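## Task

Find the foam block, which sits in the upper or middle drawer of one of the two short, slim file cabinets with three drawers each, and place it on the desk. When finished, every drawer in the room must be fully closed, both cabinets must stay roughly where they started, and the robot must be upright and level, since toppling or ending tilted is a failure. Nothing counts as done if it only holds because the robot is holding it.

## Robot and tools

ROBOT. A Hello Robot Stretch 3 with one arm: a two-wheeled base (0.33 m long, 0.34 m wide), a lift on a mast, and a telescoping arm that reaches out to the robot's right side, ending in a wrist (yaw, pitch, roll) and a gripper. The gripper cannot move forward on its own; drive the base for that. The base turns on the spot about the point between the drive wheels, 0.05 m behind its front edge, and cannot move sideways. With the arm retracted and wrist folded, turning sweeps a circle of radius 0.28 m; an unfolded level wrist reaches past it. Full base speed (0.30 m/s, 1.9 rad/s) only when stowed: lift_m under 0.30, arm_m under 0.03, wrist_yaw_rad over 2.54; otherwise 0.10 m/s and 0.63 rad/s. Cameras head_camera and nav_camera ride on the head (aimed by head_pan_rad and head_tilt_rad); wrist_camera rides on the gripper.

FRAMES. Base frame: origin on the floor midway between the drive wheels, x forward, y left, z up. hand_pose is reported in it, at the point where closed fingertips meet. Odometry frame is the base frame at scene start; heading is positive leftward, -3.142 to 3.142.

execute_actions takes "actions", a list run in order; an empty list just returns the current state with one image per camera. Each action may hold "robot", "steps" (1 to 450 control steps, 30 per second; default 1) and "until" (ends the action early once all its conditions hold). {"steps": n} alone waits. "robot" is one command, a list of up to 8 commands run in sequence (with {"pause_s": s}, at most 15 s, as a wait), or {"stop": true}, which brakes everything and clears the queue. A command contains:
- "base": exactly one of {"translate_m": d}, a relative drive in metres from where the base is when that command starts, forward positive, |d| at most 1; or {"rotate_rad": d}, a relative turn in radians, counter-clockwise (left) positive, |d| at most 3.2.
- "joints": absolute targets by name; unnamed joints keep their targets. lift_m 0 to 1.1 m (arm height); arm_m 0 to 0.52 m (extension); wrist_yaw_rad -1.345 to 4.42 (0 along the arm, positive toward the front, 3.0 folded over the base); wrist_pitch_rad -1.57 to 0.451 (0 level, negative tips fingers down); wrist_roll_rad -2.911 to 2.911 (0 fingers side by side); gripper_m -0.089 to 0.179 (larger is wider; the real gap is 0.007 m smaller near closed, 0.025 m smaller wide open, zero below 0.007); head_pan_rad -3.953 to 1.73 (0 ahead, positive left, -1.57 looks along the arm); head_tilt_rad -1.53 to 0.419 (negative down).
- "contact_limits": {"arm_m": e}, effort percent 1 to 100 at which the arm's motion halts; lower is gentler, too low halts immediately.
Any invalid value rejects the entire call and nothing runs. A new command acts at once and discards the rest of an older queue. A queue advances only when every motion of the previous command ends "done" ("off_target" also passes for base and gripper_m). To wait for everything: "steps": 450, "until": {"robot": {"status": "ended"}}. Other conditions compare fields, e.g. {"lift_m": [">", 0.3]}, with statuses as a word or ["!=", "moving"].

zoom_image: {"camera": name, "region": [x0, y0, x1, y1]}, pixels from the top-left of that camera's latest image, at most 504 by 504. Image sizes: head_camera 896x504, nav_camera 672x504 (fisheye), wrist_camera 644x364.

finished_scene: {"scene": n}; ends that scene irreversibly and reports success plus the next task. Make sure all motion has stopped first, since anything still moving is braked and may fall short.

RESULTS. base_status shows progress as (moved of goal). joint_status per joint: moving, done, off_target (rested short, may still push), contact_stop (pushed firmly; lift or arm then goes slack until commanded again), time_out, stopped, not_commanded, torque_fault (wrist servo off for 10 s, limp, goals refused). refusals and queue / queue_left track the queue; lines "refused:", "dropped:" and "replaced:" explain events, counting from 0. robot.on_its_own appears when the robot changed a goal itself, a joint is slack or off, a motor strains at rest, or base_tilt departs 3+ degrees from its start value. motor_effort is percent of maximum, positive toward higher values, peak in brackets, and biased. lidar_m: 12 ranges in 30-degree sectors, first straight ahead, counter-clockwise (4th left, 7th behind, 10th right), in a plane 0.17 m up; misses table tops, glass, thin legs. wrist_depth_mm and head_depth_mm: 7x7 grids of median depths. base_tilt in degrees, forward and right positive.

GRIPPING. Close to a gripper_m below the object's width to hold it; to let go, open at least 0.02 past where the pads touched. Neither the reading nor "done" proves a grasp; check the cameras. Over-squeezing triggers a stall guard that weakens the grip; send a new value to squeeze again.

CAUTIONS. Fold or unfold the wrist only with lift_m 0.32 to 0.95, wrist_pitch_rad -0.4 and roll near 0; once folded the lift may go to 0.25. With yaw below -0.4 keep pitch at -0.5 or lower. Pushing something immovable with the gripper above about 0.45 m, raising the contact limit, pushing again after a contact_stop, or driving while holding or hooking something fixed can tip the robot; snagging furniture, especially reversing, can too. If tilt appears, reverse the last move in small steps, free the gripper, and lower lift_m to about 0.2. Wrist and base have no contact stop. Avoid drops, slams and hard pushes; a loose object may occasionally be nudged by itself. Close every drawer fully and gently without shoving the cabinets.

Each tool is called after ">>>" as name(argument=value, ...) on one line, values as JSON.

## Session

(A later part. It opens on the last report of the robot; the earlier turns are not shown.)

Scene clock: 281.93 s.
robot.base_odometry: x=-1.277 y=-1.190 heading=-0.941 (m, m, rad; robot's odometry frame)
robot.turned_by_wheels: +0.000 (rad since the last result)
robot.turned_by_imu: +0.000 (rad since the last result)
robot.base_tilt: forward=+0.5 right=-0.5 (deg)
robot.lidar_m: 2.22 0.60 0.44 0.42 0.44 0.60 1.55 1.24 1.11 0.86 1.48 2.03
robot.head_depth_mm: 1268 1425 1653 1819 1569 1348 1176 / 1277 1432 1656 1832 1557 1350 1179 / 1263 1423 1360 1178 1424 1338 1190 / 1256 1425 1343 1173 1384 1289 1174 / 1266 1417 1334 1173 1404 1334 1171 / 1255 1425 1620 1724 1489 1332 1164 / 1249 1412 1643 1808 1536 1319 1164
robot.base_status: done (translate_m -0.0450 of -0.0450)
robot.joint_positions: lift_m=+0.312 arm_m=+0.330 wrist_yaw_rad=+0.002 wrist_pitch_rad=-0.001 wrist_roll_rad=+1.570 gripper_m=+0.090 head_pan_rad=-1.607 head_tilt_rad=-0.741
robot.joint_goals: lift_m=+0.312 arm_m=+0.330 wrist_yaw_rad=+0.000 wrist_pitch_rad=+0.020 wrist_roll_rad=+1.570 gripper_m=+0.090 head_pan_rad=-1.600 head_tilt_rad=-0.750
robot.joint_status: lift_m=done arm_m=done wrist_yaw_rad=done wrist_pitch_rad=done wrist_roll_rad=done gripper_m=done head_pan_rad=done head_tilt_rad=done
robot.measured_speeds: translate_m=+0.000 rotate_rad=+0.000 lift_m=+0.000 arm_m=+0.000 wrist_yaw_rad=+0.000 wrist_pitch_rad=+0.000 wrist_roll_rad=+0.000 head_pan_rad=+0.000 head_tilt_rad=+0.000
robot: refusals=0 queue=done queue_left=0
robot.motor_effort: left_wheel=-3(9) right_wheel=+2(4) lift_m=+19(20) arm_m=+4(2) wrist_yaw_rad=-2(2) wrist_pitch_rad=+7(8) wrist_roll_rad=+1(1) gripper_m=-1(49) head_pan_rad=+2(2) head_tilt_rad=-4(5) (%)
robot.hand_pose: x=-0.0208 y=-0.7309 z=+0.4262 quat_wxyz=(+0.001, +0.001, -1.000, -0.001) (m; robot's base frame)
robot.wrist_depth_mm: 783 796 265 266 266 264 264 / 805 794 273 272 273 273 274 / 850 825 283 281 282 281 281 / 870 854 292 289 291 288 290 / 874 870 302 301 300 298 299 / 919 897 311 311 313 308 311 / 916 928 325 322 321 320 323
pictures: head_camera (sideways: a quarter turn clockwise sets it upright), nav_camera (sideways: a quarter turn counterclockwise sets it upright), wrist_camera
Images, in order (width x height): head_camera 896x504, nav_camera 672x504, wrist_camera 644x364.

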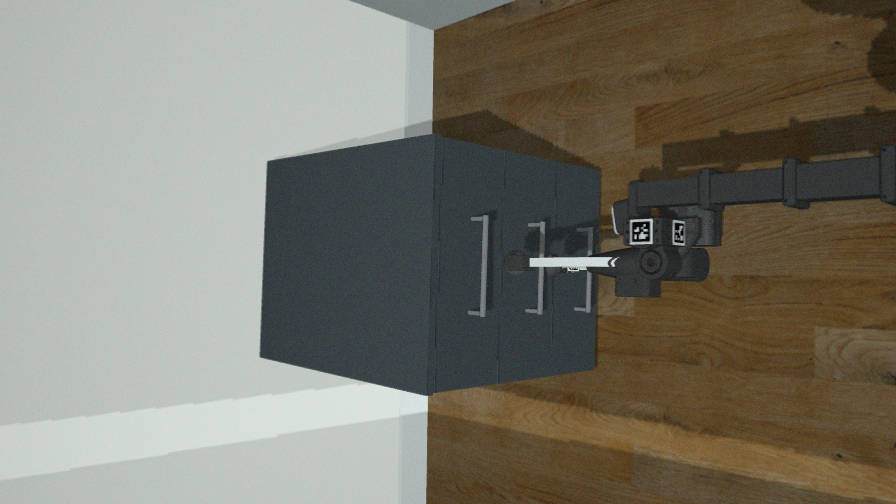

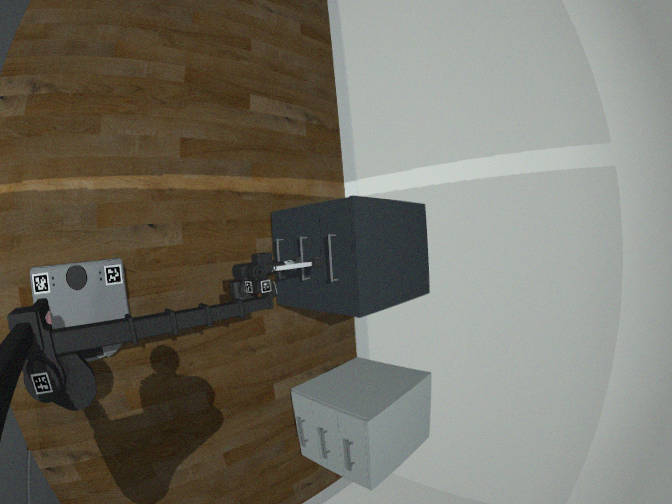

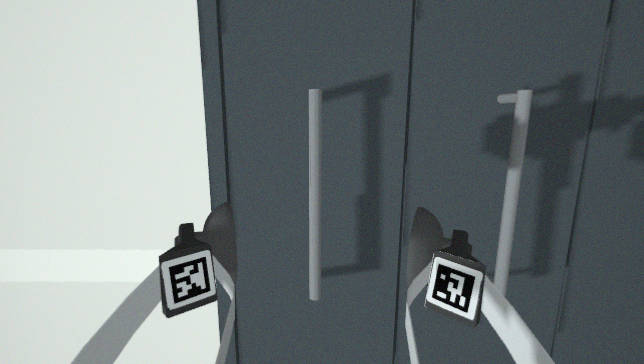

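>>> execute_actions(actions=[{"robot": {"joints": {"lift_m": 0.317, "arm_m": 0.415, "gripper_m": 0.07}, "contact_limits": {"arm_m": 20}}, "steps": 450, "until": {"robot": {"status": "ended"}}}])

Scene clock: 302.17 s.
robot.base_odometry: x=-1.277 y=-1.190 heading=-0.941 (m, m, rad; robot's odometry frame)
robot.turned_by_wheels: +0.000 (rad since the last result)
robot.turned_by_imu: +0.000 (rad since the last result)
robot.base_tilt: forward=+0.4 right=-0.5 (deg)
robot.lidar_m: 2.22 0.60 0.44 0.42 0.44 0.60 1.55 1.24 1.10 0.86 1.49 2.03
robot.head_depth_mm: 1263 1443 1650 1822 1572 1349 1186 / 1259 1441 1656 1818 1565 1359 1187 / 1264 1445 1353 1176 1409 1347 1177 / 1258 1426 1348 1162 1297 1338 1175 / 1262 1427 1342 1184 1400 1333 1172 / 1253 1415 1606 1707 1505 1325 1172 / 1255 1412 1664 1799 1523 1323 1154
robot.base_status: done (translate_m -0.0450 of -0.0450)
robot.joint_positions: lift_m=+0.317 arm_m=+0.415 wrist_yaw_rad=+0.002 wrist_pitch_rad=-0.001 wrist_roll_rad=+1.570 gripper_m=+0.070 head_pan_rad=-1.607 head_tilt_rad=-0.741
robot.joint_goals: lift_m=+0.317 arm_m=+0.415 wrist_yaw_rad=+0.000 wrist_pitch_rad=+0.020 wrist_roll_rad=+1.570 gripper_m=+0.070 head_pan_rad=-1.600 head_tilt_rad=-0.750
robot.joint_status: lift_m=done arm_m=done wrist_yaw_rad=done wrist_pitch_rad=done wrist_roll_rad=done gripper_m=done head_pan_rad=done head_tilt_rad=done
robot.measured_speeds: translate_m=+0.000 rotate_rad=+0.000 lift_m=+0.000 arm_m=+0.000 wrist_yaw_rad=+0.000 wrist_pitch_rad=+0.000 wrist_roll_rad=+0.000 head_pan_rad=+0.000 head_tilt_rad=+0.000
robot: refusals=0 queue=done queue_left=0
robot.motor_effort: left_wheel=-2(2) right_wheel=+2(3) lift_m=+25(26) arm_m=+4(4) wrist_yaw_rad=-1(1) wrist_pitch_rad=+7(6) wrist_roll_rad=+1(1) gripper_m=-1(74) head_pan_rad=+2(2) head_tilt_rad=-5(6) (%)
robot.contact_limits: arm_m 20 (drawing in: default 27, maximum 44; extending or still: default 37, maximum 60)
robot.hand_pose: x=-0.0208 y=-0.8159 z=+0.4308 quat_wxyz=(+0.001, +0.001, -1.000, -0.001) (m; robot's base frame)
robot.wrist_depth_mm: 709 710 187 186 187 186 186 / 733 743 192 192 192 192 191 / 741 764 198 198 198 198 197 / 768 777 205 205 204 205 204 / 797 800 211 212 211 211 210 / 811 807 221 219 - 219 218 / 855 850 228 227 229 229 225
pictures: head_camera (sideways: a quarter turn clockwise sets it upright), nav_camera (sideways: a quarter turn counterclockwise sets it upright), wrist_camera
Images, in order (width x height): head_camera 896x504, nav_camera 672x504, wrist_camera 644x364.

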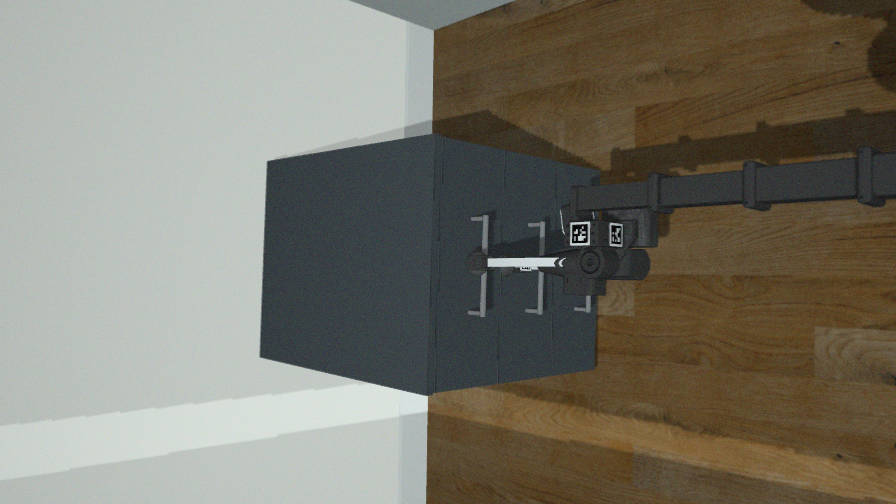

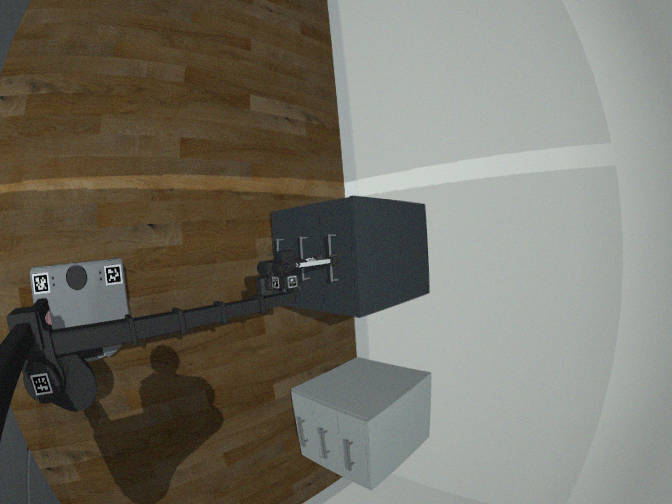

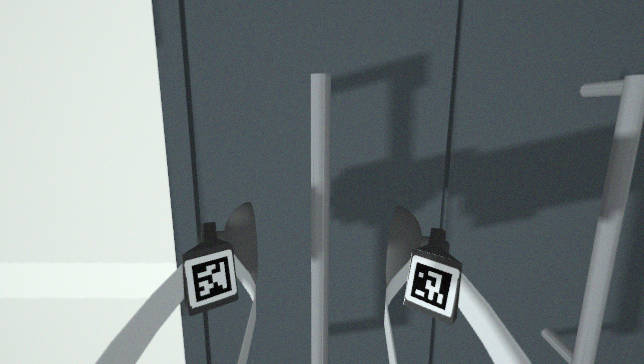

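>>> execute_actions(actions=[{"robot": [{"joints": {"arm_m": 0.432, "gripper_m": 0.04}, "contact_limits": {"arm_m": 15}}, {"joints": {"gripper_m": -0.03}}], "steps": 450, "until": {"robot": {"status": "ended"}}}])

Scene clock: 311.17 s.
robot.base_odometry: x=-1.277 y=-1.190 heading=-0.941 (m, m, rad; robot's odometry frame)
robot.turned_by_wheels: +0.000 (rad since the last result)
robot.turned_by_imu: +0.000 (rad since the last result)
robot.base_tilt: forward=+0.5 right=-0.6 (deg)
robot.lidar_m: 2.22 0.60 0.44 0.42 0.44 0.60 1.55 1.24 1.11 0.86 1.49 2.02
robot.head_depth_mm: 1269 1444 1668 1828 1574 1355 1193 / 1271 1434 1667 1834 1568 1344 1184 / 1261 1437 1361 1183 1429 1338 1180 / 1258 1433 1349 1168 1285 1336 1178 / 1260 1418 1333 1182 1424 1330 1172 / 1263 1423 1604 1710 1507 1325 1165 / 1261 1425 1647 1793 1527 1323 1162
robot.base_status: done (translate_m -0.0450 of -0.0450)
robot.joint_positions: lift_m=+0.317 arm_m=+0.432 wrist_yaw_rad=+0.002 wrist_pitch_rad=+0.001 wrist_roll_rad=+1.570 gripper_m=-0.029 head_pan_rad=-1.607 head_tilt_rad=-0.741
robot.joint_goals: lift_m=+0.317 arm_m=+0.432 wrist_yaw_rad=+0.000 wrist_pitch_rad=+0.020 wrist_roll_rad=+1.570 gripper_m=-0.030 head_pan_rad=-1.600 head_tilt_rad=-0.750
robot.joint_status: lift_m=done arm_m=done wrist_yaw_rad=done wrist_pitch_rad=done wrist_roll_rad=done gripper_m=done head_pan_rad=done head_tilt_rad=done
robot.measured_speeds: translate_m=+0.000 rotate_rad=+0.000 lift_m=+0.000 arm_m=+0.000 wrist_yaw_rad=+0.000 wrist_pitch_rad=+0.000 wrist_roll_rad=+0.000 head_pan_rad=+0.000 head_tilt_rad=+0.000
robot: refusals=0 queue=done queue_left=0
robot.motor_effort: left_wheel=-3(2) right_wheel=+2(2) lift_m=+24(25) arm_m=+4(4) wrist_yaw_rad=-1(1) wrist_pitch_rad=+6(7) wrist_roll_rad=+1(1) gripper_m=-18(86) head_pan_rad=+2(2) head_tilt_rad=-5(4) (%)
robot.contact_limits: arm_m 15 (drawing in: default 27, maximum 44; extending or still: default 37, maximum 60)
robot.hand_pose: x=-0.0208 y=-0.8329 z=+0.4315 quat_wxyz=(+0.001, +0.001, -1.000, +0.000) (m; robot's base frame)
robot.wrist_depth_mm: 692 690 171 171 171 170 171 / 704 702 176 176 176 175 174 / 737 721 182 182 181 181 181 / 755 751 187 187 188 187 187 / 777 780 195 159 194 194 192 / 802 812 201 203 200 200 198 / 817 863 209 208 209 207 206
pictures: head_camera (sideways: a quarter turn clockwise sets it upright), nav_camera (sideways: a quarter turn counterclockwise sets it upright), wrist_camera
Images, in order (width x height): head_camera 896x504, nav_camera 672x504, wrist_camera 644x364.

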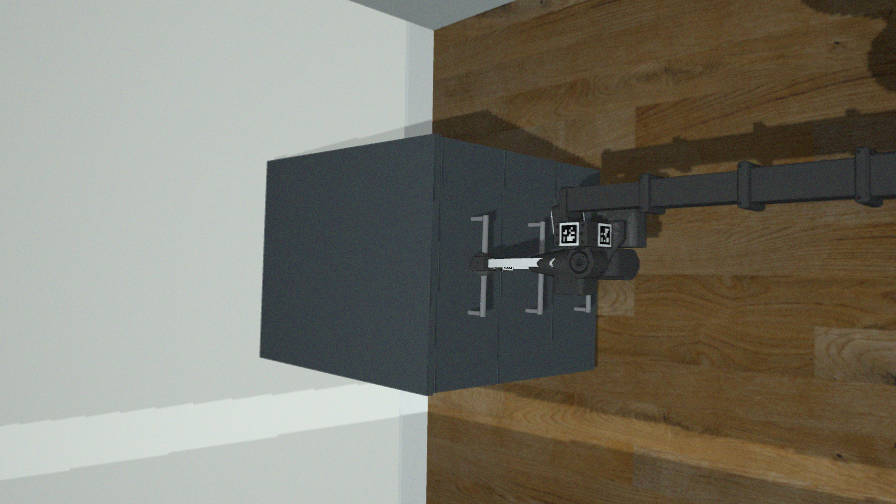

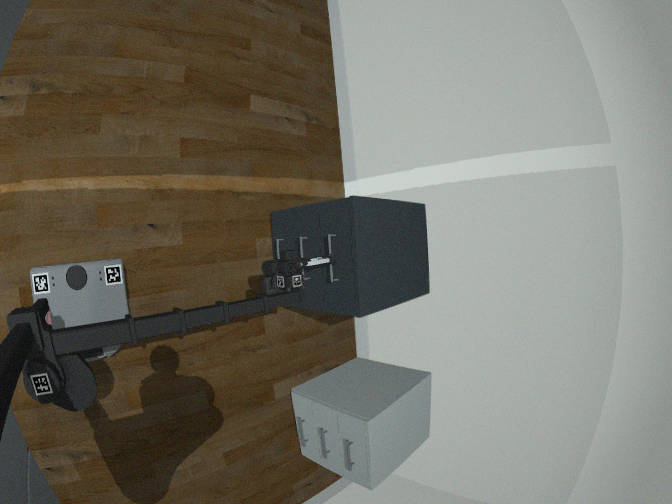

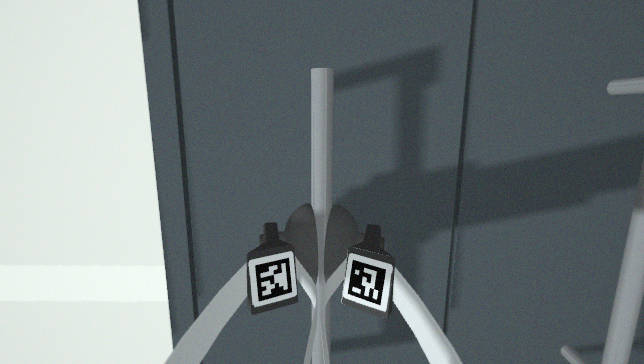

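>>> zoom_image(camera="wrist_camera", region=[240, 180, 410, 364])

>>> zoom_image(camera="head_camera", region=[440, 200, 600, 330])

Region (240, 180, 410, 364) of wrist_camera's 644x364 image, scaled by 2.739; it fills the left 466 columns of this view, and the rest is white.

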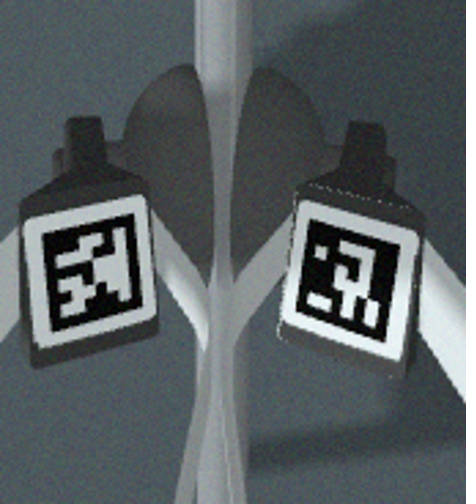

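Region (440, 200, 600, 330) of head_camera's 896x504 image, scaled by 3.150, with more detail than that image has; it fills the top 410 rows of this view, and the rest is white.

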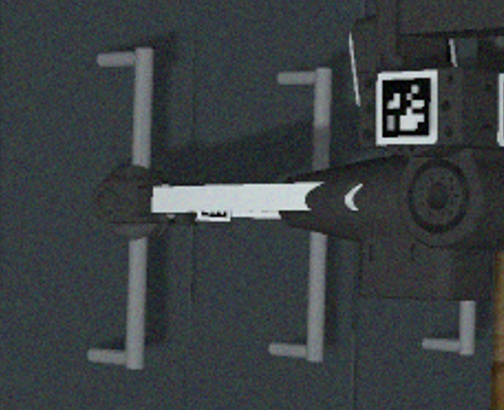

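>>> execute_actions(actions=[{"robot": {"joints": {"arm_m": 0.39}, "contact_limits": {"arm_m": 20}}, "steps": 450, "until": {"robot": {"status": "ended"}}}])

Scene clock: 328.20 s.
robot.base_odometry: x=-1.277 y=-1.190 heading=-0.941 (m, m, rad; robot's odometry frame)
robot.turned_by_wheels: +0.000 (rad since the last result)
robot.turned_by_imu: +0.000 (rad since the last result)
robot.base_tilt: forward=+0.4 right=-0.6 (deg)
robot.lidar_m: 2.22 0.60 0.44 0.42 0.44 0.60 1.55 1.24 1.10 0.86 1.48 2.02
robot.head_depth_mm: 1270 1444 1662 1827 1565 1344 1192 / 1261 1433 1650 1823 1567 1346 1182 / 1267 1435 1361 1167 1410 1348 1177 / 1262 1428 1335 1151 1321 1317 1166 / 1260 1428 1334 1146 1405 1331 1171 / 1257 1420 1618 1736 1499 1316 1160 / 1252 1428 1648 1799 1526 1316 1161
robot.base_status: done (translate_m -0.0450 of -0.0450)
robot.joint_positions: lift_m=+0.317 arm_m=+0.390 wrist_yaw_rad=+0.004 wrist_pitch_rad=+0.003 wrist_roll_rad=+1.570 gripper_m=-0.029 head_pan_rad=-1.607 head_tilt_rad=-0.741
robot.joint_goals: lift_m=+0.317 arm_m=+0.390 wrist_yaw_rad=+0.000 wrist_pitch_rad=+0.020 wrist_roll_rad=+1.570 gripper_m=-0.030 head_pan_rad=-1.600 head_tilt_rad=-0.750
robot.joint_status: lift_m=done arm_m=done wrist_yaw_rad=done wrist_pitch_rad=done wrist_roll_rad=done gripper_m=done head_pan_rad=done head_tilt_rad=done
robot.measured_speeds: translate_m=+0.000 rotate_rad=+0.000 lift_m=+0.000 arm_m=+0.000 wrist_yaw_rad=+0.000 wrist_pitch_rad=+0.000 wrist_roll_rad=+0.000 head_pan_rad=+0.000 head_tilt_rad=+0.000
robot: refusals=0 queue=done queue_left=0
robot.motor_effort: left_wheel=+0(2) right_wheel=-1(3) lift_m=+24(25) arm_m=-4(9) wrist_yaw_rad=-3(2) wrist_pitch_rad=+6(6) wrist_roll_rad=+1(1) gripper_m=-13(14) head_pan_rad=+2(2) head_tilt_rad=-4(6) (%)
robot.contact_limits: arm_m 20 (drawing in: default 27, maximum 44; extending or still: default 37, maximum 60)
robot.hand_pose: x=-0.0204 y=-0.7916 z=+0.4319 quat_wxyz=(+0.001, +0.002, -1.000, +0.001) (m; robot's base frame)
robot.wrist_depth_mm: 748 738 171 171 171 208 207 / 758 749 176 176 177 214 213 / 785 762 182 182 182 220 219 / 815 812 188 188 187 229 229 / 817 814 196 159 194 237 234 / 844 856 202 204 201 246 244 / 885 856 211 210 210 256 253
pictures: head_camera (sideways: a quarter turn clockwise sets it upright), nav_camera (sideways: a quarter turn counterclockwise sets it upright), wrist_camera
Images, in order (width x height): head_camera 896x504, nav_camera 672x504, wrist_camera 644x364.

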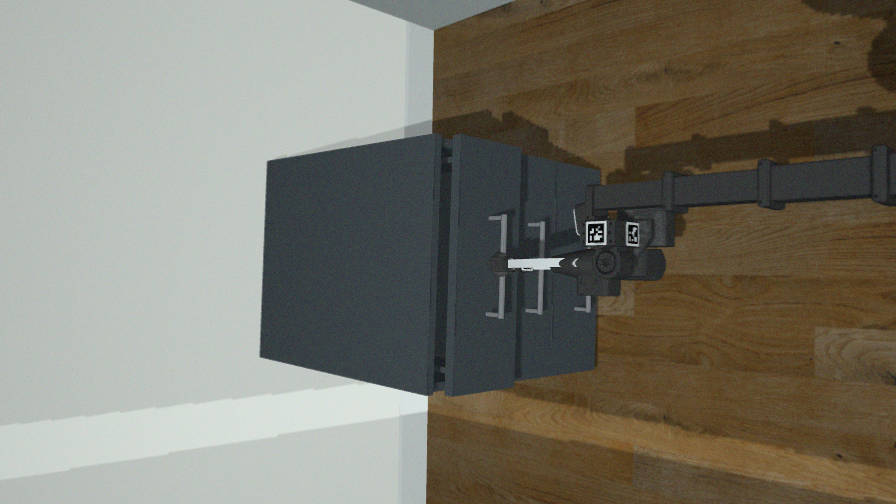

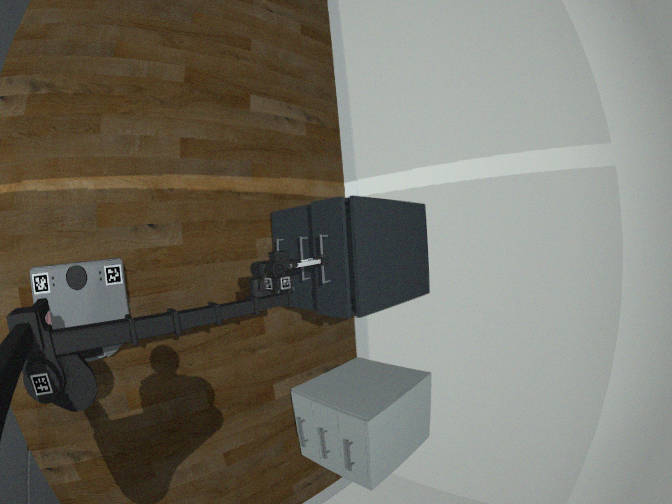

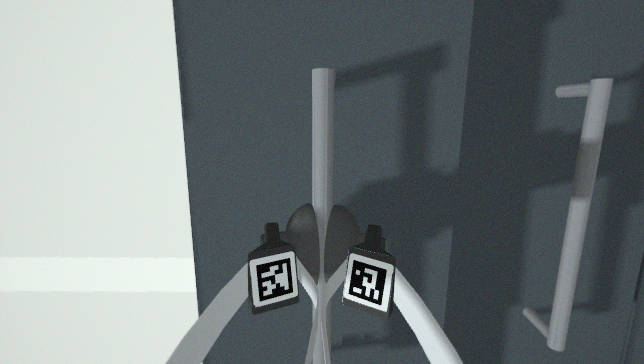

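>>> execute_actions(actions=[{"robot": {"joints": {"arm_m": 0.18, "head_tilt_rad": -0.85}, "contact_limits": {"arm_m": 14}}, "steps": 450, "until": {"robot": {"status": "ended"}}}])

Scene clock: 336.30 s.
robot.base_odometry: x=-1.277 y=-1.190 heading=-0.941 (m, m, rad; robot's odometry frame)
robot.turned_by_wheels: +0.000 (rad since the last result)
robot.turned_by_imu: +0.000 (rad since the last result)
robot.base_tilt: forward=+0.5 right=-0.6 (deg)
robot.lidar_m: 2.22 0.60 0.44 0.42 0.44 0.60 1.55 1.24 1.10 0.86 1.49 2.02
robot.head_depth_mm: 1304 1520 1742 1706 1459 1290 1153 / 1306 1505 1748 1679 1448 1293 1150 / 1301 1431 1220 1171 1402 1305 1146 / 1302 1413 1209 1183 1397 - 1144 / 1308 1415 1197 1184 1391 1271 1143 / 1309 1492 1701 1567 1395 1269 1133 / 1303 1496 1774 1652 1437 1269 1131
robot.base_status: done (translate_m -0.0450 of -0.0450)
robot.joint_positions: lift_m=+0.317 arm_m=+0.180 wrist_yaw_rad=+0.019 wrist_pitch_rad=+0.001 wrist_roll_rad=+1.570 gripper_m=-0.029 head_pan_rad=-1.607 head_tilt_rad=-0.839
robot.joint_goals: lift_m=+0.317 arm_m=+0.180 wrist_yaw_rad=+0.000 wrist_pitch_rad=+0.020 wrist_roll_rad=+1.570 gripper_m=-0.030 head_pan_rad=-1.600 head_tilt_rad=-0.850
robot.joint_status: lift_m=done arm_m=done wrist_yaw_rad=done wrist_pitch_rad=done wrist_roll_rad=done gripper_m=done head_pan_rad=done head_tilt_rad=done
robot.measured_speeds: translate_m=+0.000 rotate_rad=+0.000 lift_m=+0.000 arm_m=+0.000 wrist_yaw_rad=+0.000 wrist_pitch_rad=+0.000 wrist_roll_rad=+0.000 head_pan_rad=+0.000 head_tilt_rad=+0.000
robot: refusals=0 queue=done queue_left=0
robot.motor_effort: left_wheel=+2(2) right_wheel=-7(6) lift_m=+24(24) arm_m=-5(6) wrist_yaw_rad=-12(13) wrist_pitch_rad=+6(6) wrist_roll_rad=+1(1) gripper_m=-13(14) head_pan_rad=+3(2) head_tilt_rad=-6(18) (%)
robot.contact_limits: arm_m 14 (drawing in: default 27, maximum 44; extending or still: default 37, maximum 60)
robot.hand_pose: x=-0.0166 y=-0.5816 z=+0.4315 quat_wxyz=(+0.001, +0.009, -1.000, +0.000) (m; robot's base frame)
robot.wrist_depth_mm: 913 922 169 169 169 396 398 / 948 946 175 173 175 408 408 / 965 973 181 180 181 426 423 / - - 187 187 188 441 442 / - - 194 159 195 457 456 / - - 202 204 203 471 477 / - - 212 210 212 771 511
pictures: head_camera (sideways: a quarter turn clockwise sets it upright), nav_camera (sideways: a quarter turn counterclockwise sets it upright), wrist_camera
Images, in order (width x height): head_camera 896x504, nav_camera 672x504, wrist_camera 644x364.

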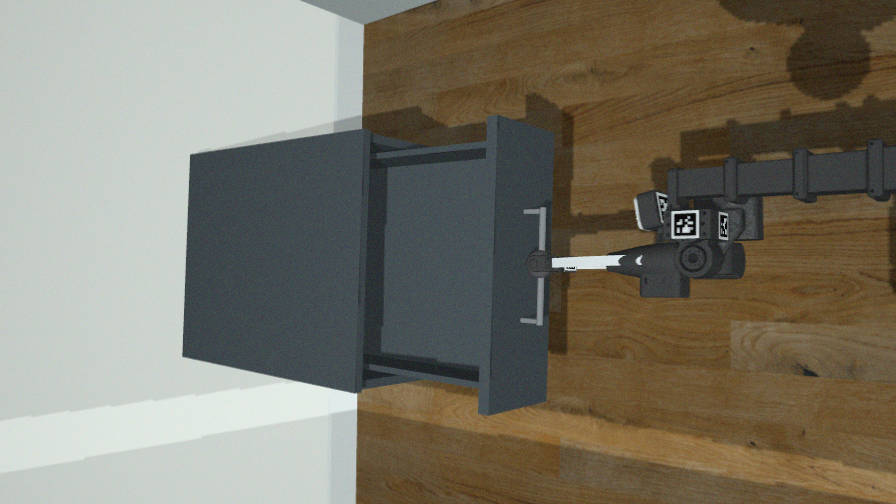

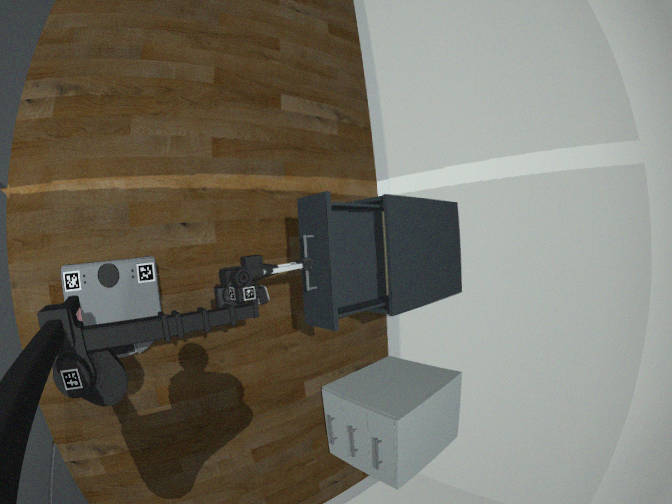

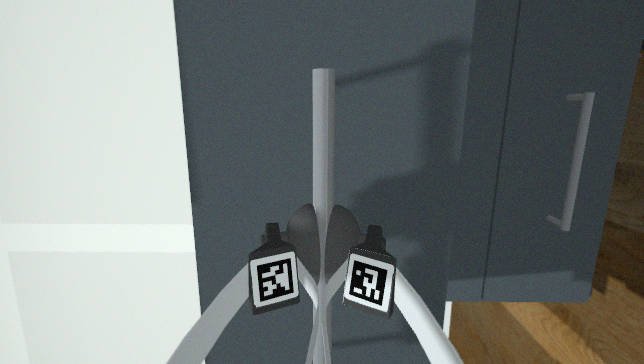

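>>> zoom_image(camera="head_camera", region=[340, 100, 580, 430])

>>> zoom_image(camera="nav_camera", region=[280, 170, 440, 350])

Region (340, 100, 580, 430) of head_camera's 896x504 image, scaled by 1.527, with more detail than that image has; it fills the left 367 columns of this view, and the rest is white.

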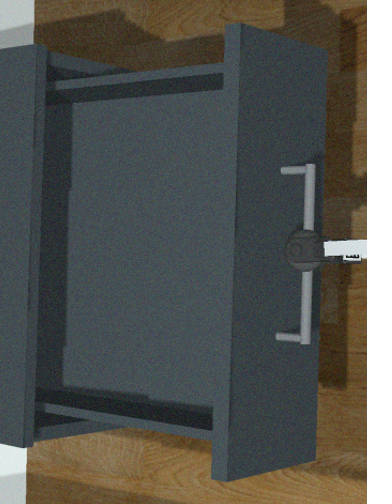

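Region (280, 170, 440, 350) of nav_camera's 672x504 image, scaled by 2.800, with more detail than that image has.

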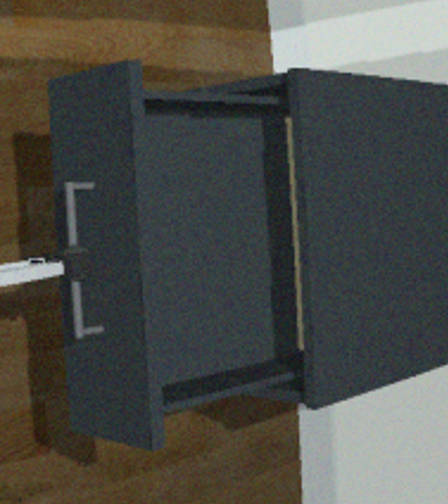

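>>> execute_actions(actions=[{"robot": {"joints": {"arm_m": 0.436}, "contact_limits": {"arm_m": 18}}, "steps": 450, "until": {"robot": {"status": "ended"}}}])

Scene clock: 361.17 s.
robot.base_odometry: x=-1.277 y=-1.190 heading=-0.941 (m, m, rad; robot's odometry frame)
robot.turned_by_wheels: +0.000 (rad since the last result)
robot.turned_by_imu: -0.001 (rad since the last result)
robot.base_tilt: forward=+0.4 right=-0.5 (deg)
robot.lidar_m: 2.21 0.60 0.44 0.42 0.44 0.60 1.55 1.24 1.10 0.86 1.49 2.03
robot.head_depth_mm: 1318 1502 1753 1687 1468 1295 1149 / 1305 1500 1743 1689 1468 1287 1152 / 1303 1414 1178 1283 1468 1295 1157 / 1305 1420 1171 1243 1431 1281 1143 / 1309 1406 1170 1286 1447 1272 1144 / 1302 1490 1698 1627 1428 1266 1135 / 1298 1503 1775 1668 1434 1259 1131
robot.base_status: done (translate_m -0.0450 of -0.0450)
robot.joint_positions: lift_m=+0.317 arm_m=+0.435 wrist_yaw_rad=+0.001 wrist_pitch_rad=-0.001 wrist_roll_rad=+1.570 gripper_m=-0.029 head_pan_rad=-1.607 head_tilt_rad=-0.839
robot.joint_goals: lift_m=+0.317 arm_m=+0.436 wrist_yaw_rad=+0.000 wrist_pitch_rad=+0.020 wrist_roll_rad=+1.570 gripper_m=-0.030 head_pan_rad=-1.600 head_tilt_rad=-0.850
robot.joint_status: lift_m=done arm_m=done wrist_yaw_rad=done wrist_pitch_rad=done wrist_roll_rad=done gripper_m=done head_pan_rad=done head_tilt_rad=done
robot.measured_speeds: translate_m=+0.000 rotate_rad=+0.000 lift_m=+0.000 arm_m=+0.000 wrist_yaw_rad=+0.000 wrist_pitch_rad=+0.000 wrist_roll_rad=+0.000 head_pan_rad=+0.000 head_tilt_rad=+0.000
robot: refusals=0 queue=done queue_left=0
robot.on_its_own: arm_m is at rest, and its effort (+15) is outside its rest range (-14 to +14)
robot.motor_effort: left_wheel=-3(3) right_wheel=+3(7) lift_m=+24(24) arm_m=+15(17) wrist_yaw_rad=+0(12) wrist_pitch_rad=+7(7) wrist_roll_rad=+1(1) gripper_m=-13(12) head_pan_rad=+2(2) head_tilt_rad=-5(5) (%)
robot.contact_limits: arm_m 18 (drawing in: default 27, maximum 44; extending or still: default 37, maximum 60)
robot.hand_pose: x=-0.0211 y=-0.8361 z=+0.4308 quat_wxyz=(+0.001, +0.001, -1.000, -0.001) (m; robot's base frame)
robot.wrist_depth_mm: 696 170 168 168 168 168 168 / 701 706 173 173 174 174 173 / 725 728 179 179 180 179 179 / 747 747 185 185 186 185 185 / 787 782 192 173 192 192 191 / 798 787 198 200 199 199 197 / 823 825 206 206 206 206 204
pictures: head_camera (sideways: a quarter turn clockwise sets it upright), nav_camera (sideways: a quarter turn counterclockwise sets it upright), wrist_camera
Images, in order (width x height): head_camera 896x504, nav_camera 672x504, wrist_camera 644x364.

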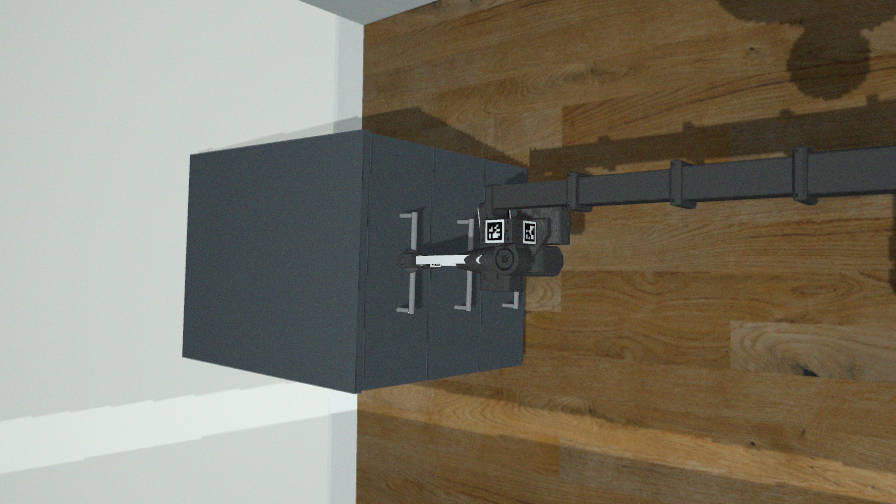

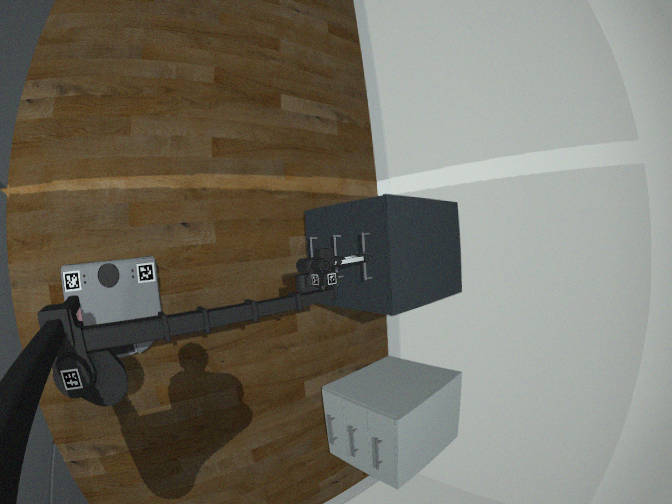

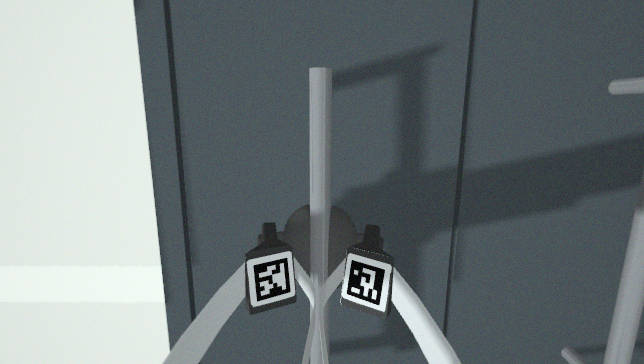

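>>> execute_actions(actions=[{"robot": [{"joints": {"gripper_m": 0.055, "arm_m": 0.432}}, {"joints": {"arm_m": 0.385}}, {"joints": {"lift_m": 0.168}}, {"joints": {"arm_m": 0.434}, "contact_limits": {"arm_m": 15}}], "steps": 450, "until": {"robot": {"status": "ended"}}}])

Scene clock: 378.70 s.
robot.base_odometry: x=-1.277 y=-1.190 heading=-0.941 (m, m, rad; robot's odometry frame)
robot.turned_by_wheels: +0.000 (rad since the last result)
robot.turned_by_imu: +0.000 (rad since the last result)
robot.base_tilt: forward=+0.5 right=-0.6 (deg)
robot.lidar_m: 2.22 0.60 0.44 0.42 0.44 0.60 1.54 1.24 1.10 0.86 1.48 2.03
robot.head_depth_mm: 1314 1503 1754 1698 1473 1293 1154 / 1311 1505 1746 1686 1458 1288 1151 / 1295 1419 1180 1285 1471 1293 1143 / 1304 1416 1178 1281 1407 1271 1135 / 1303 1418 1172 1286 1448 1271 1144 / 1301 1505 1693 1620 1439 1272 1136 / 1305 1499 1761 1646 1441 1272 1130
robot.base_status: done (translate_m -0.0450 of -0.0450)
robot.joint_positions: lift_m=+0.168 arm_m=+0.434 wrist_yaw_rad=+0.002 wrist_pitch_rad=+0.002 wrist_roll_rad=+1.570 gripper_m=+0.055 head_pan_rad=-1.607 head_tilt_rad=-0.839
robot.joint_goals: lift_m=+0.168 arm_m=+0.434 wrist_yaw_rad=+0.000 wrist_pitch_rad=+0.020 wrist_roll_rad=+1.570 gripper_m=+0.055 head_pan_rad=-1.600 head_tilt_rad=-0.850
robot.joint_status: lift_m=done arm_m=done wrist_yaw_rad=done wrist_pitch_rad=done wrist_roll_rad=done gripper_m=done head_pan_rad=done head_tilt_rad=done
robot.measured_speeds: translate_m=+0.000 rotate_rad=+0.000 lift_m=+0.000 arm_m=+0.000 wrist_yaw_rad=+0.000 wrist_pitch_rad=+0.000 wrist_roll_rad=+0.000 head_pan_rad=+0.000 head_tilt_rad=+0.000
robot: refusals=0 queue=done queue_left=0
robot.motor_effort: left_wheel=-2(3) right_wheel=+2(2) lift_m=+19(24) arm_m=+4(17) wrist_yaw_rad=-1(1) wrist_pitch_rad=+6(7) wrist_roll_rad=+1(0) gripper_m=+1(79) head_pan_rad=+2(2) head_tilt_rad=-4(7) (%)
robot.contact_limits: arm_m 15 (drawing in: default 27, maximum 44; extending or still: default 37, maximum 60)
robot.hand_pose: x=-0.0208 y=-0.8349 z=+0.2829 quat_wxyz=(+0.001, +0.001, -1.000, +0.000) (m; robot's base frame)
robot.wrist_depth_mm: 170 169 169 169 169 169 168 / 176 175 175 175 174 174 174 / 180 180 180 180 180 180 180 / 186 187 186 186 186 185 186 / 193 192 192 192 191 192 192 / 200 199 - 199 - 200 199 / 206 206 208 208 206 206 205
pictures: head_camera (sideways: a quarter turn clockwise sets it upright), nav_camera (sideways: a quarter turn counterclockwise sets it upright), wrist_camera
Images, in order (width x height): head_camera 896x504, nav_camera 672x504, wrist_camera 644x364.

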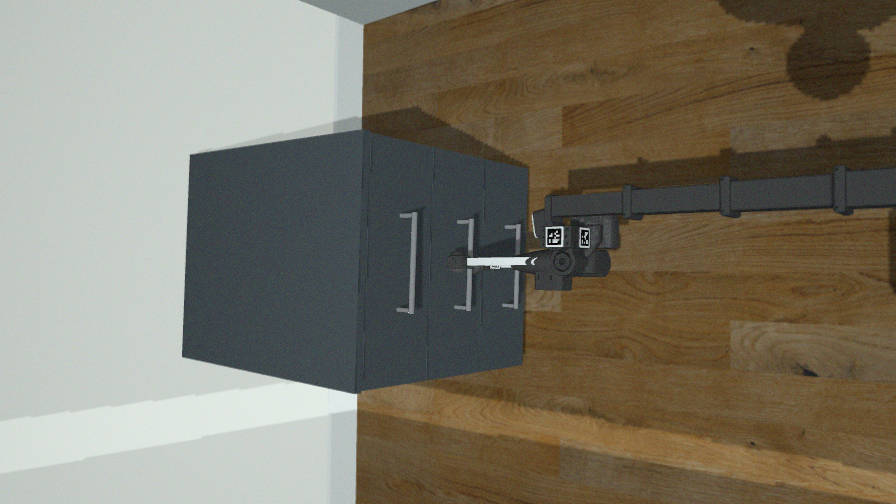

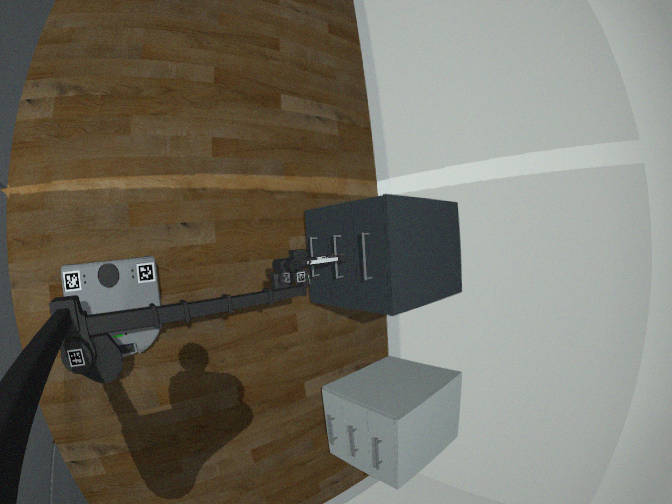

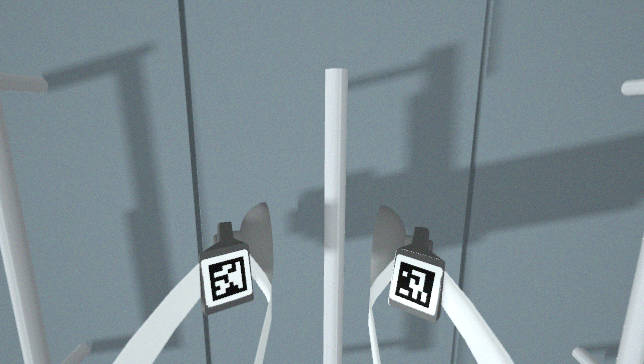

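>>> execute_actions(actions=[{"robot": [{"joints": {"lift_m": 0.162, "gripper_m": 0.035}}, {"joints": {"gripper_m": -0.03}}, {"joints": {"arm_m": 0.18, "head_tilt_rad": -0.92}, "contact_limits": {"arm_m": 16}}], "steps": 450, "until": {"robot": {"status": "ended"}}}])

Scene clock: 387.60 s.
robot.base_odometry: x=-1.277 y=-1.190 heading=-0.941 (m, m, rad; robot's odometry frame)
robot.turned_by_wheels: +0.000 (rad since the last result)
robot.turned_by_imu: +0.000 (rad since the last result)
robot.base_tilt: forward=+0.5 right=-0.9 (deg)
robot.lidar_m: 2.22 0.60 0.44 0.42 0.44 0.60 1.54 1.24 1.10 0.86 1.48 2.02
robot.head_depth_mm: 1350 1584 1773 1618 1406 1264 1138 / 1344 1576 1770 1607 1399 1260 1144 / 1348 1288 1147 1293 1355 1256 1148 / 1341 1282 1152 1320 1348 1210 1156 / 1337 1271 1154 1302 1348 1241 1132 / 1339 1536 1733 1547 1361 1238 1119 / 1335 1564 1762 1568 1375 1232 1122
robot.base_status: done (translate_m -0.0450 of -0.0450)
robot.joint_positions: lift_m=+0.162 arm_m=+0.180 wrist_yaw_rad=+0.020 wrist_pitch_rad=+0.000 wrist_roll_rad=+1.570 gripper_m=-0.029 head_pan_rad=-1.607 head_tilt_rad=-0.908
robot.joint_goals: lift_m=+0.162 arm_m=+0.180 wrist_yaw_rad=+0.000 wrist_pitch_rad=+0.020 wrist_roll_rad=+1.570 gripper_m=-0.030 head_pan_rad=-1.600 head_tilt_rad=-0.920
robot.joint_status: lift_m=done arm_m=done wrist_yaw_rad=done wrist_pitch_rad=done wrist_roll_rad=done gripper_m=done head_pan_rad=done head_tilt_rad=done
robot.measured_speeds: translate_m=+0.000 rotate_rad=+0.000 lift_m=+0.000 arm_m=+0.000 wrist_yaw_rad=+0.000 wrist_pitch_rad=+0.000 wrist_roll_rad=+0.000 head_pan_rad=+0.000 head_tilt_rad=+0.000
robot: refusals=0 queue=done queue_left=0
robot.on_its_own: wrist_yaw_rad is at rest, and its effort (-13) is outside its rest range (-12 to +12)
robot.motor_effort: left_wheel=+3(3) right_wheel=-7(7) lift_m=+18(19) arm_m=-5(8) wrist_yaw_rad=-13(13) wrist_pitch_rad=+6(6) wrist_roll_rad=+1(1) gripper_m=-13(84) head_pan_rad=+3(2) head_tilt_rad=-6(12) (%)
robot.contact_limits: arm_m 16 (drawing in: default 27, maximum 44; extending or still: default 37, maximum 60)
robot.hand_pose: x=-0.0163 y=-0.5815 z=+0.2766 quat_wxyz=(+0.001, +0.010, -1.000, +0.000) (m; robot's base frame)
robot.wrist_depth_mm: 923 403 168 167 168 405 327 / 948 413 173 172 173 412 325 / 985 430 180 179 179 428 326 / - 448 186 186 185 441 327 / - - 193 158 193 458 326 / - - 201 202 200 474 328 / - - 209 207 210 484 325
pictures: head_camera (sideways: a quarter turn clockwise sets it upright), nav_camera (sideways: a quarter turn counterclockwise sets it upright), wrist_camera
Images, in order (width x height): head_camera 896x504, nav_camera 672x504, wrist_camera 644x364.

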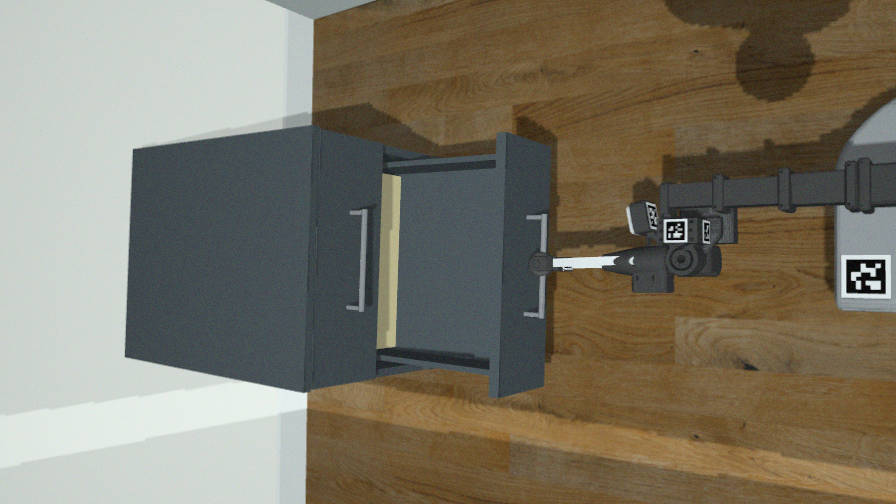

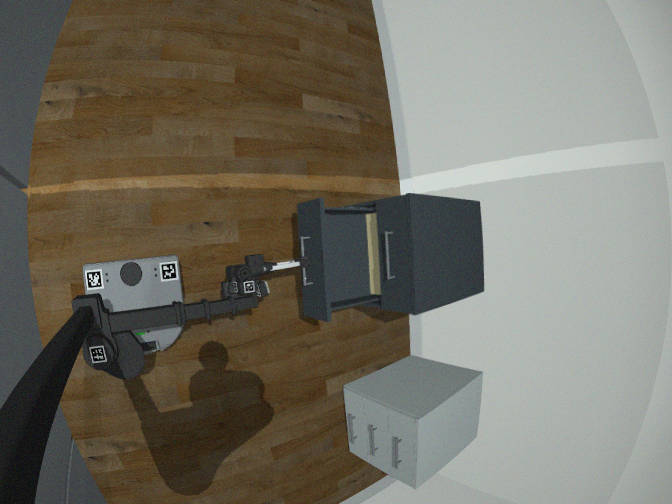

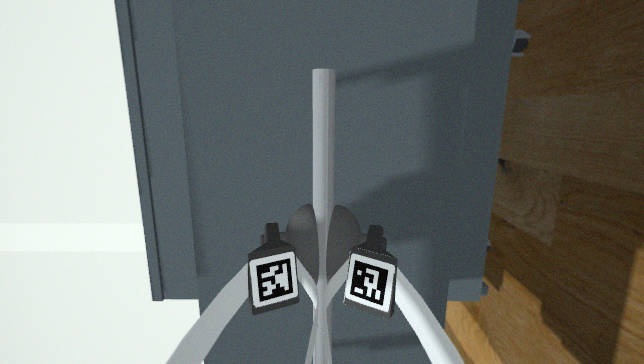

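>>> execute_actions(actions=[{"robot": [{"joints": {"arm_m": 0.438}, "contact_limits": {"arm_m": 20}}, {"joints": {"gripper_m": 0.06, "arm_m": 0.434}}, {"joints": {"arm_m": 0.38, "head_tilt_rad": -0.75}}], "steps": 450, "until": {"robot": {"status": "ended"}}}])

Scene clock: 408.00 s.
robot.base_odometry: x=-1.277 y=-1.190 heading=-0.941 (m, m, rad; robot's odometry frame)
robot.turned_by_wheels: +0.000 (rad since the last result)
robot.turned_by_imu: -0.001 (rad since the last result)
robot.base_tilt: forward=+0.6 right=-0.7 (deg)
robot.lidar_m: 2.22 0.60 0.44 0.42 0.44 0.60 1.54 1.24 1.10 0.86 1.48 2.03
robot.head_depth_mm: 1268 1447 1684 1801 1556 1343 1184 / 1271 1448 1673 1819 1534 1325 1182 / 1266 1451 1333 1182 1447 1335 1197 / 1265 1445 1323 1170 1412 1283 1175 / 1266 1431 1314 1173 1430 1319 1166 / 1263 1434 1628 1689 1482 1310 1158 / 1260 1425 1655 1790 1506 1306 1160
robot.base_status: done (translate_m -0.0450 of -0.0450)
robot.joint_positions: lift_m=+0.162 arm_m=+0.380 wrist_yaw_rad=+0.001 wrist_pitch_rad=+0.001 wrist_roll_rad=+1.570 gripper_m=+0.060 head_pan_rad=-1.607 head_tilt_rad=-0.754
robot.joint_goals: lift_m=+0.162 arm_m=+0.380 wrist_yaw_rad=+0.000 wrist_pitch_rad=+0.020 wrist_roll_rad=+1.570 gripper_m=+0.060 head_pan_rad=-1.600 head_tilt_rad=-0.750
robot.joint_status: lift_m=done arm_m=done wrist_yaw_rad=done wrist_pitch_rad=done wrist_roll_rad=done gripper_m=done head_pan_rad=done head_tilt_rad=done
robot.measured_speeds: translate_m=+0.000 rotate_rad=+0.000 lift_m=+0.000 arm_m=+0.000 wrist_yaw_rad=+0.000 wrist_pitch_rad=+0.000 wrist_roll_rad=+0.000 head_pan_rad=+0.000 head_tilt_rad=+0.000
robot: refusals=0 queue=done queue_left=0
robot.motor_effort: left_wheel=-2(3) right_wheel=+2(8) lift_m=+18(18) arm_m=-4(15) wrist_yaw_rad=+0(13) wrist_pitch_rad=+6(7) wrist_roll_rad=+1(1) gripper_m=+0(81) head_pan_rad=+1(2) head_tilt_rad=+3(20) (%)
robot.hand_pose: x=-0.0210 y=-0.7816 z=+0.2767 quat_wxyz=(+0.001, +0.001, -1.000, +0.000) (m; robot's base frame)
robot.wrist_depth_mm: 219 219 219 218 219 218 218 / 224 226 224 224 224 225 222 / 230 233 233 233 233 232 229 / 239 241 241 238 240 239 237 / 245 248 249 248 248 248 247 / 256 256 259 257 - 255 258 / 269 268 267 267 267 267 268
pictures: head_camera (sideways: a quarter turn clockwise sets it upright), nav_camera (sideways: a quarter turn counterclockwise sets it upright), wrist_camera
Images, in order (width x height): head_camera 896x504, nav_camera 672x504, wrist_camera 644x364.

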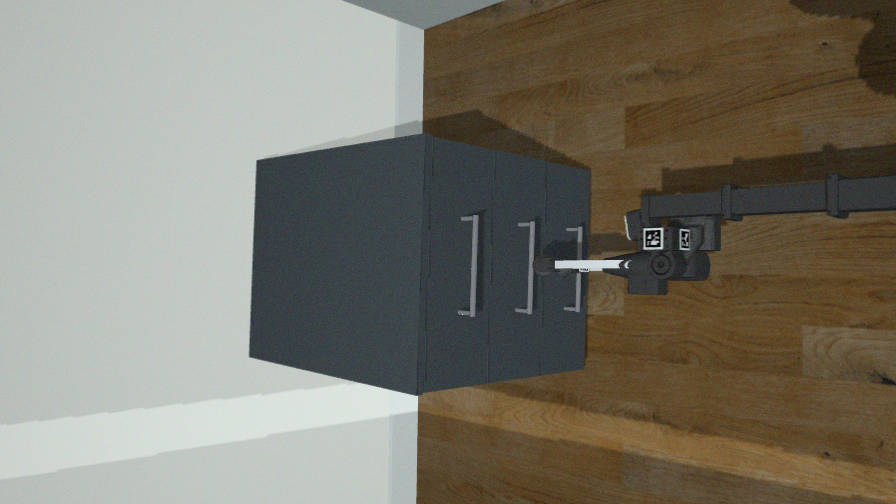

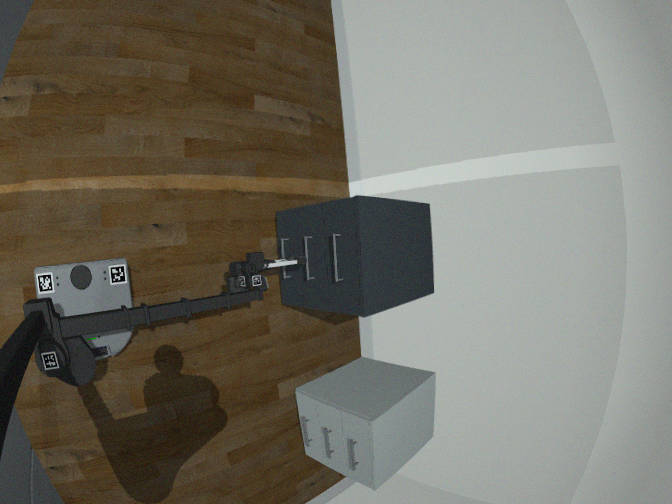

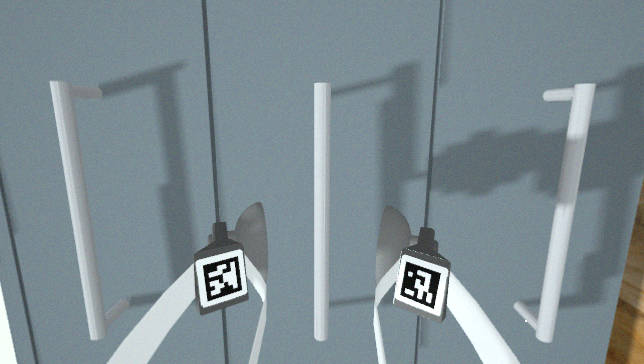

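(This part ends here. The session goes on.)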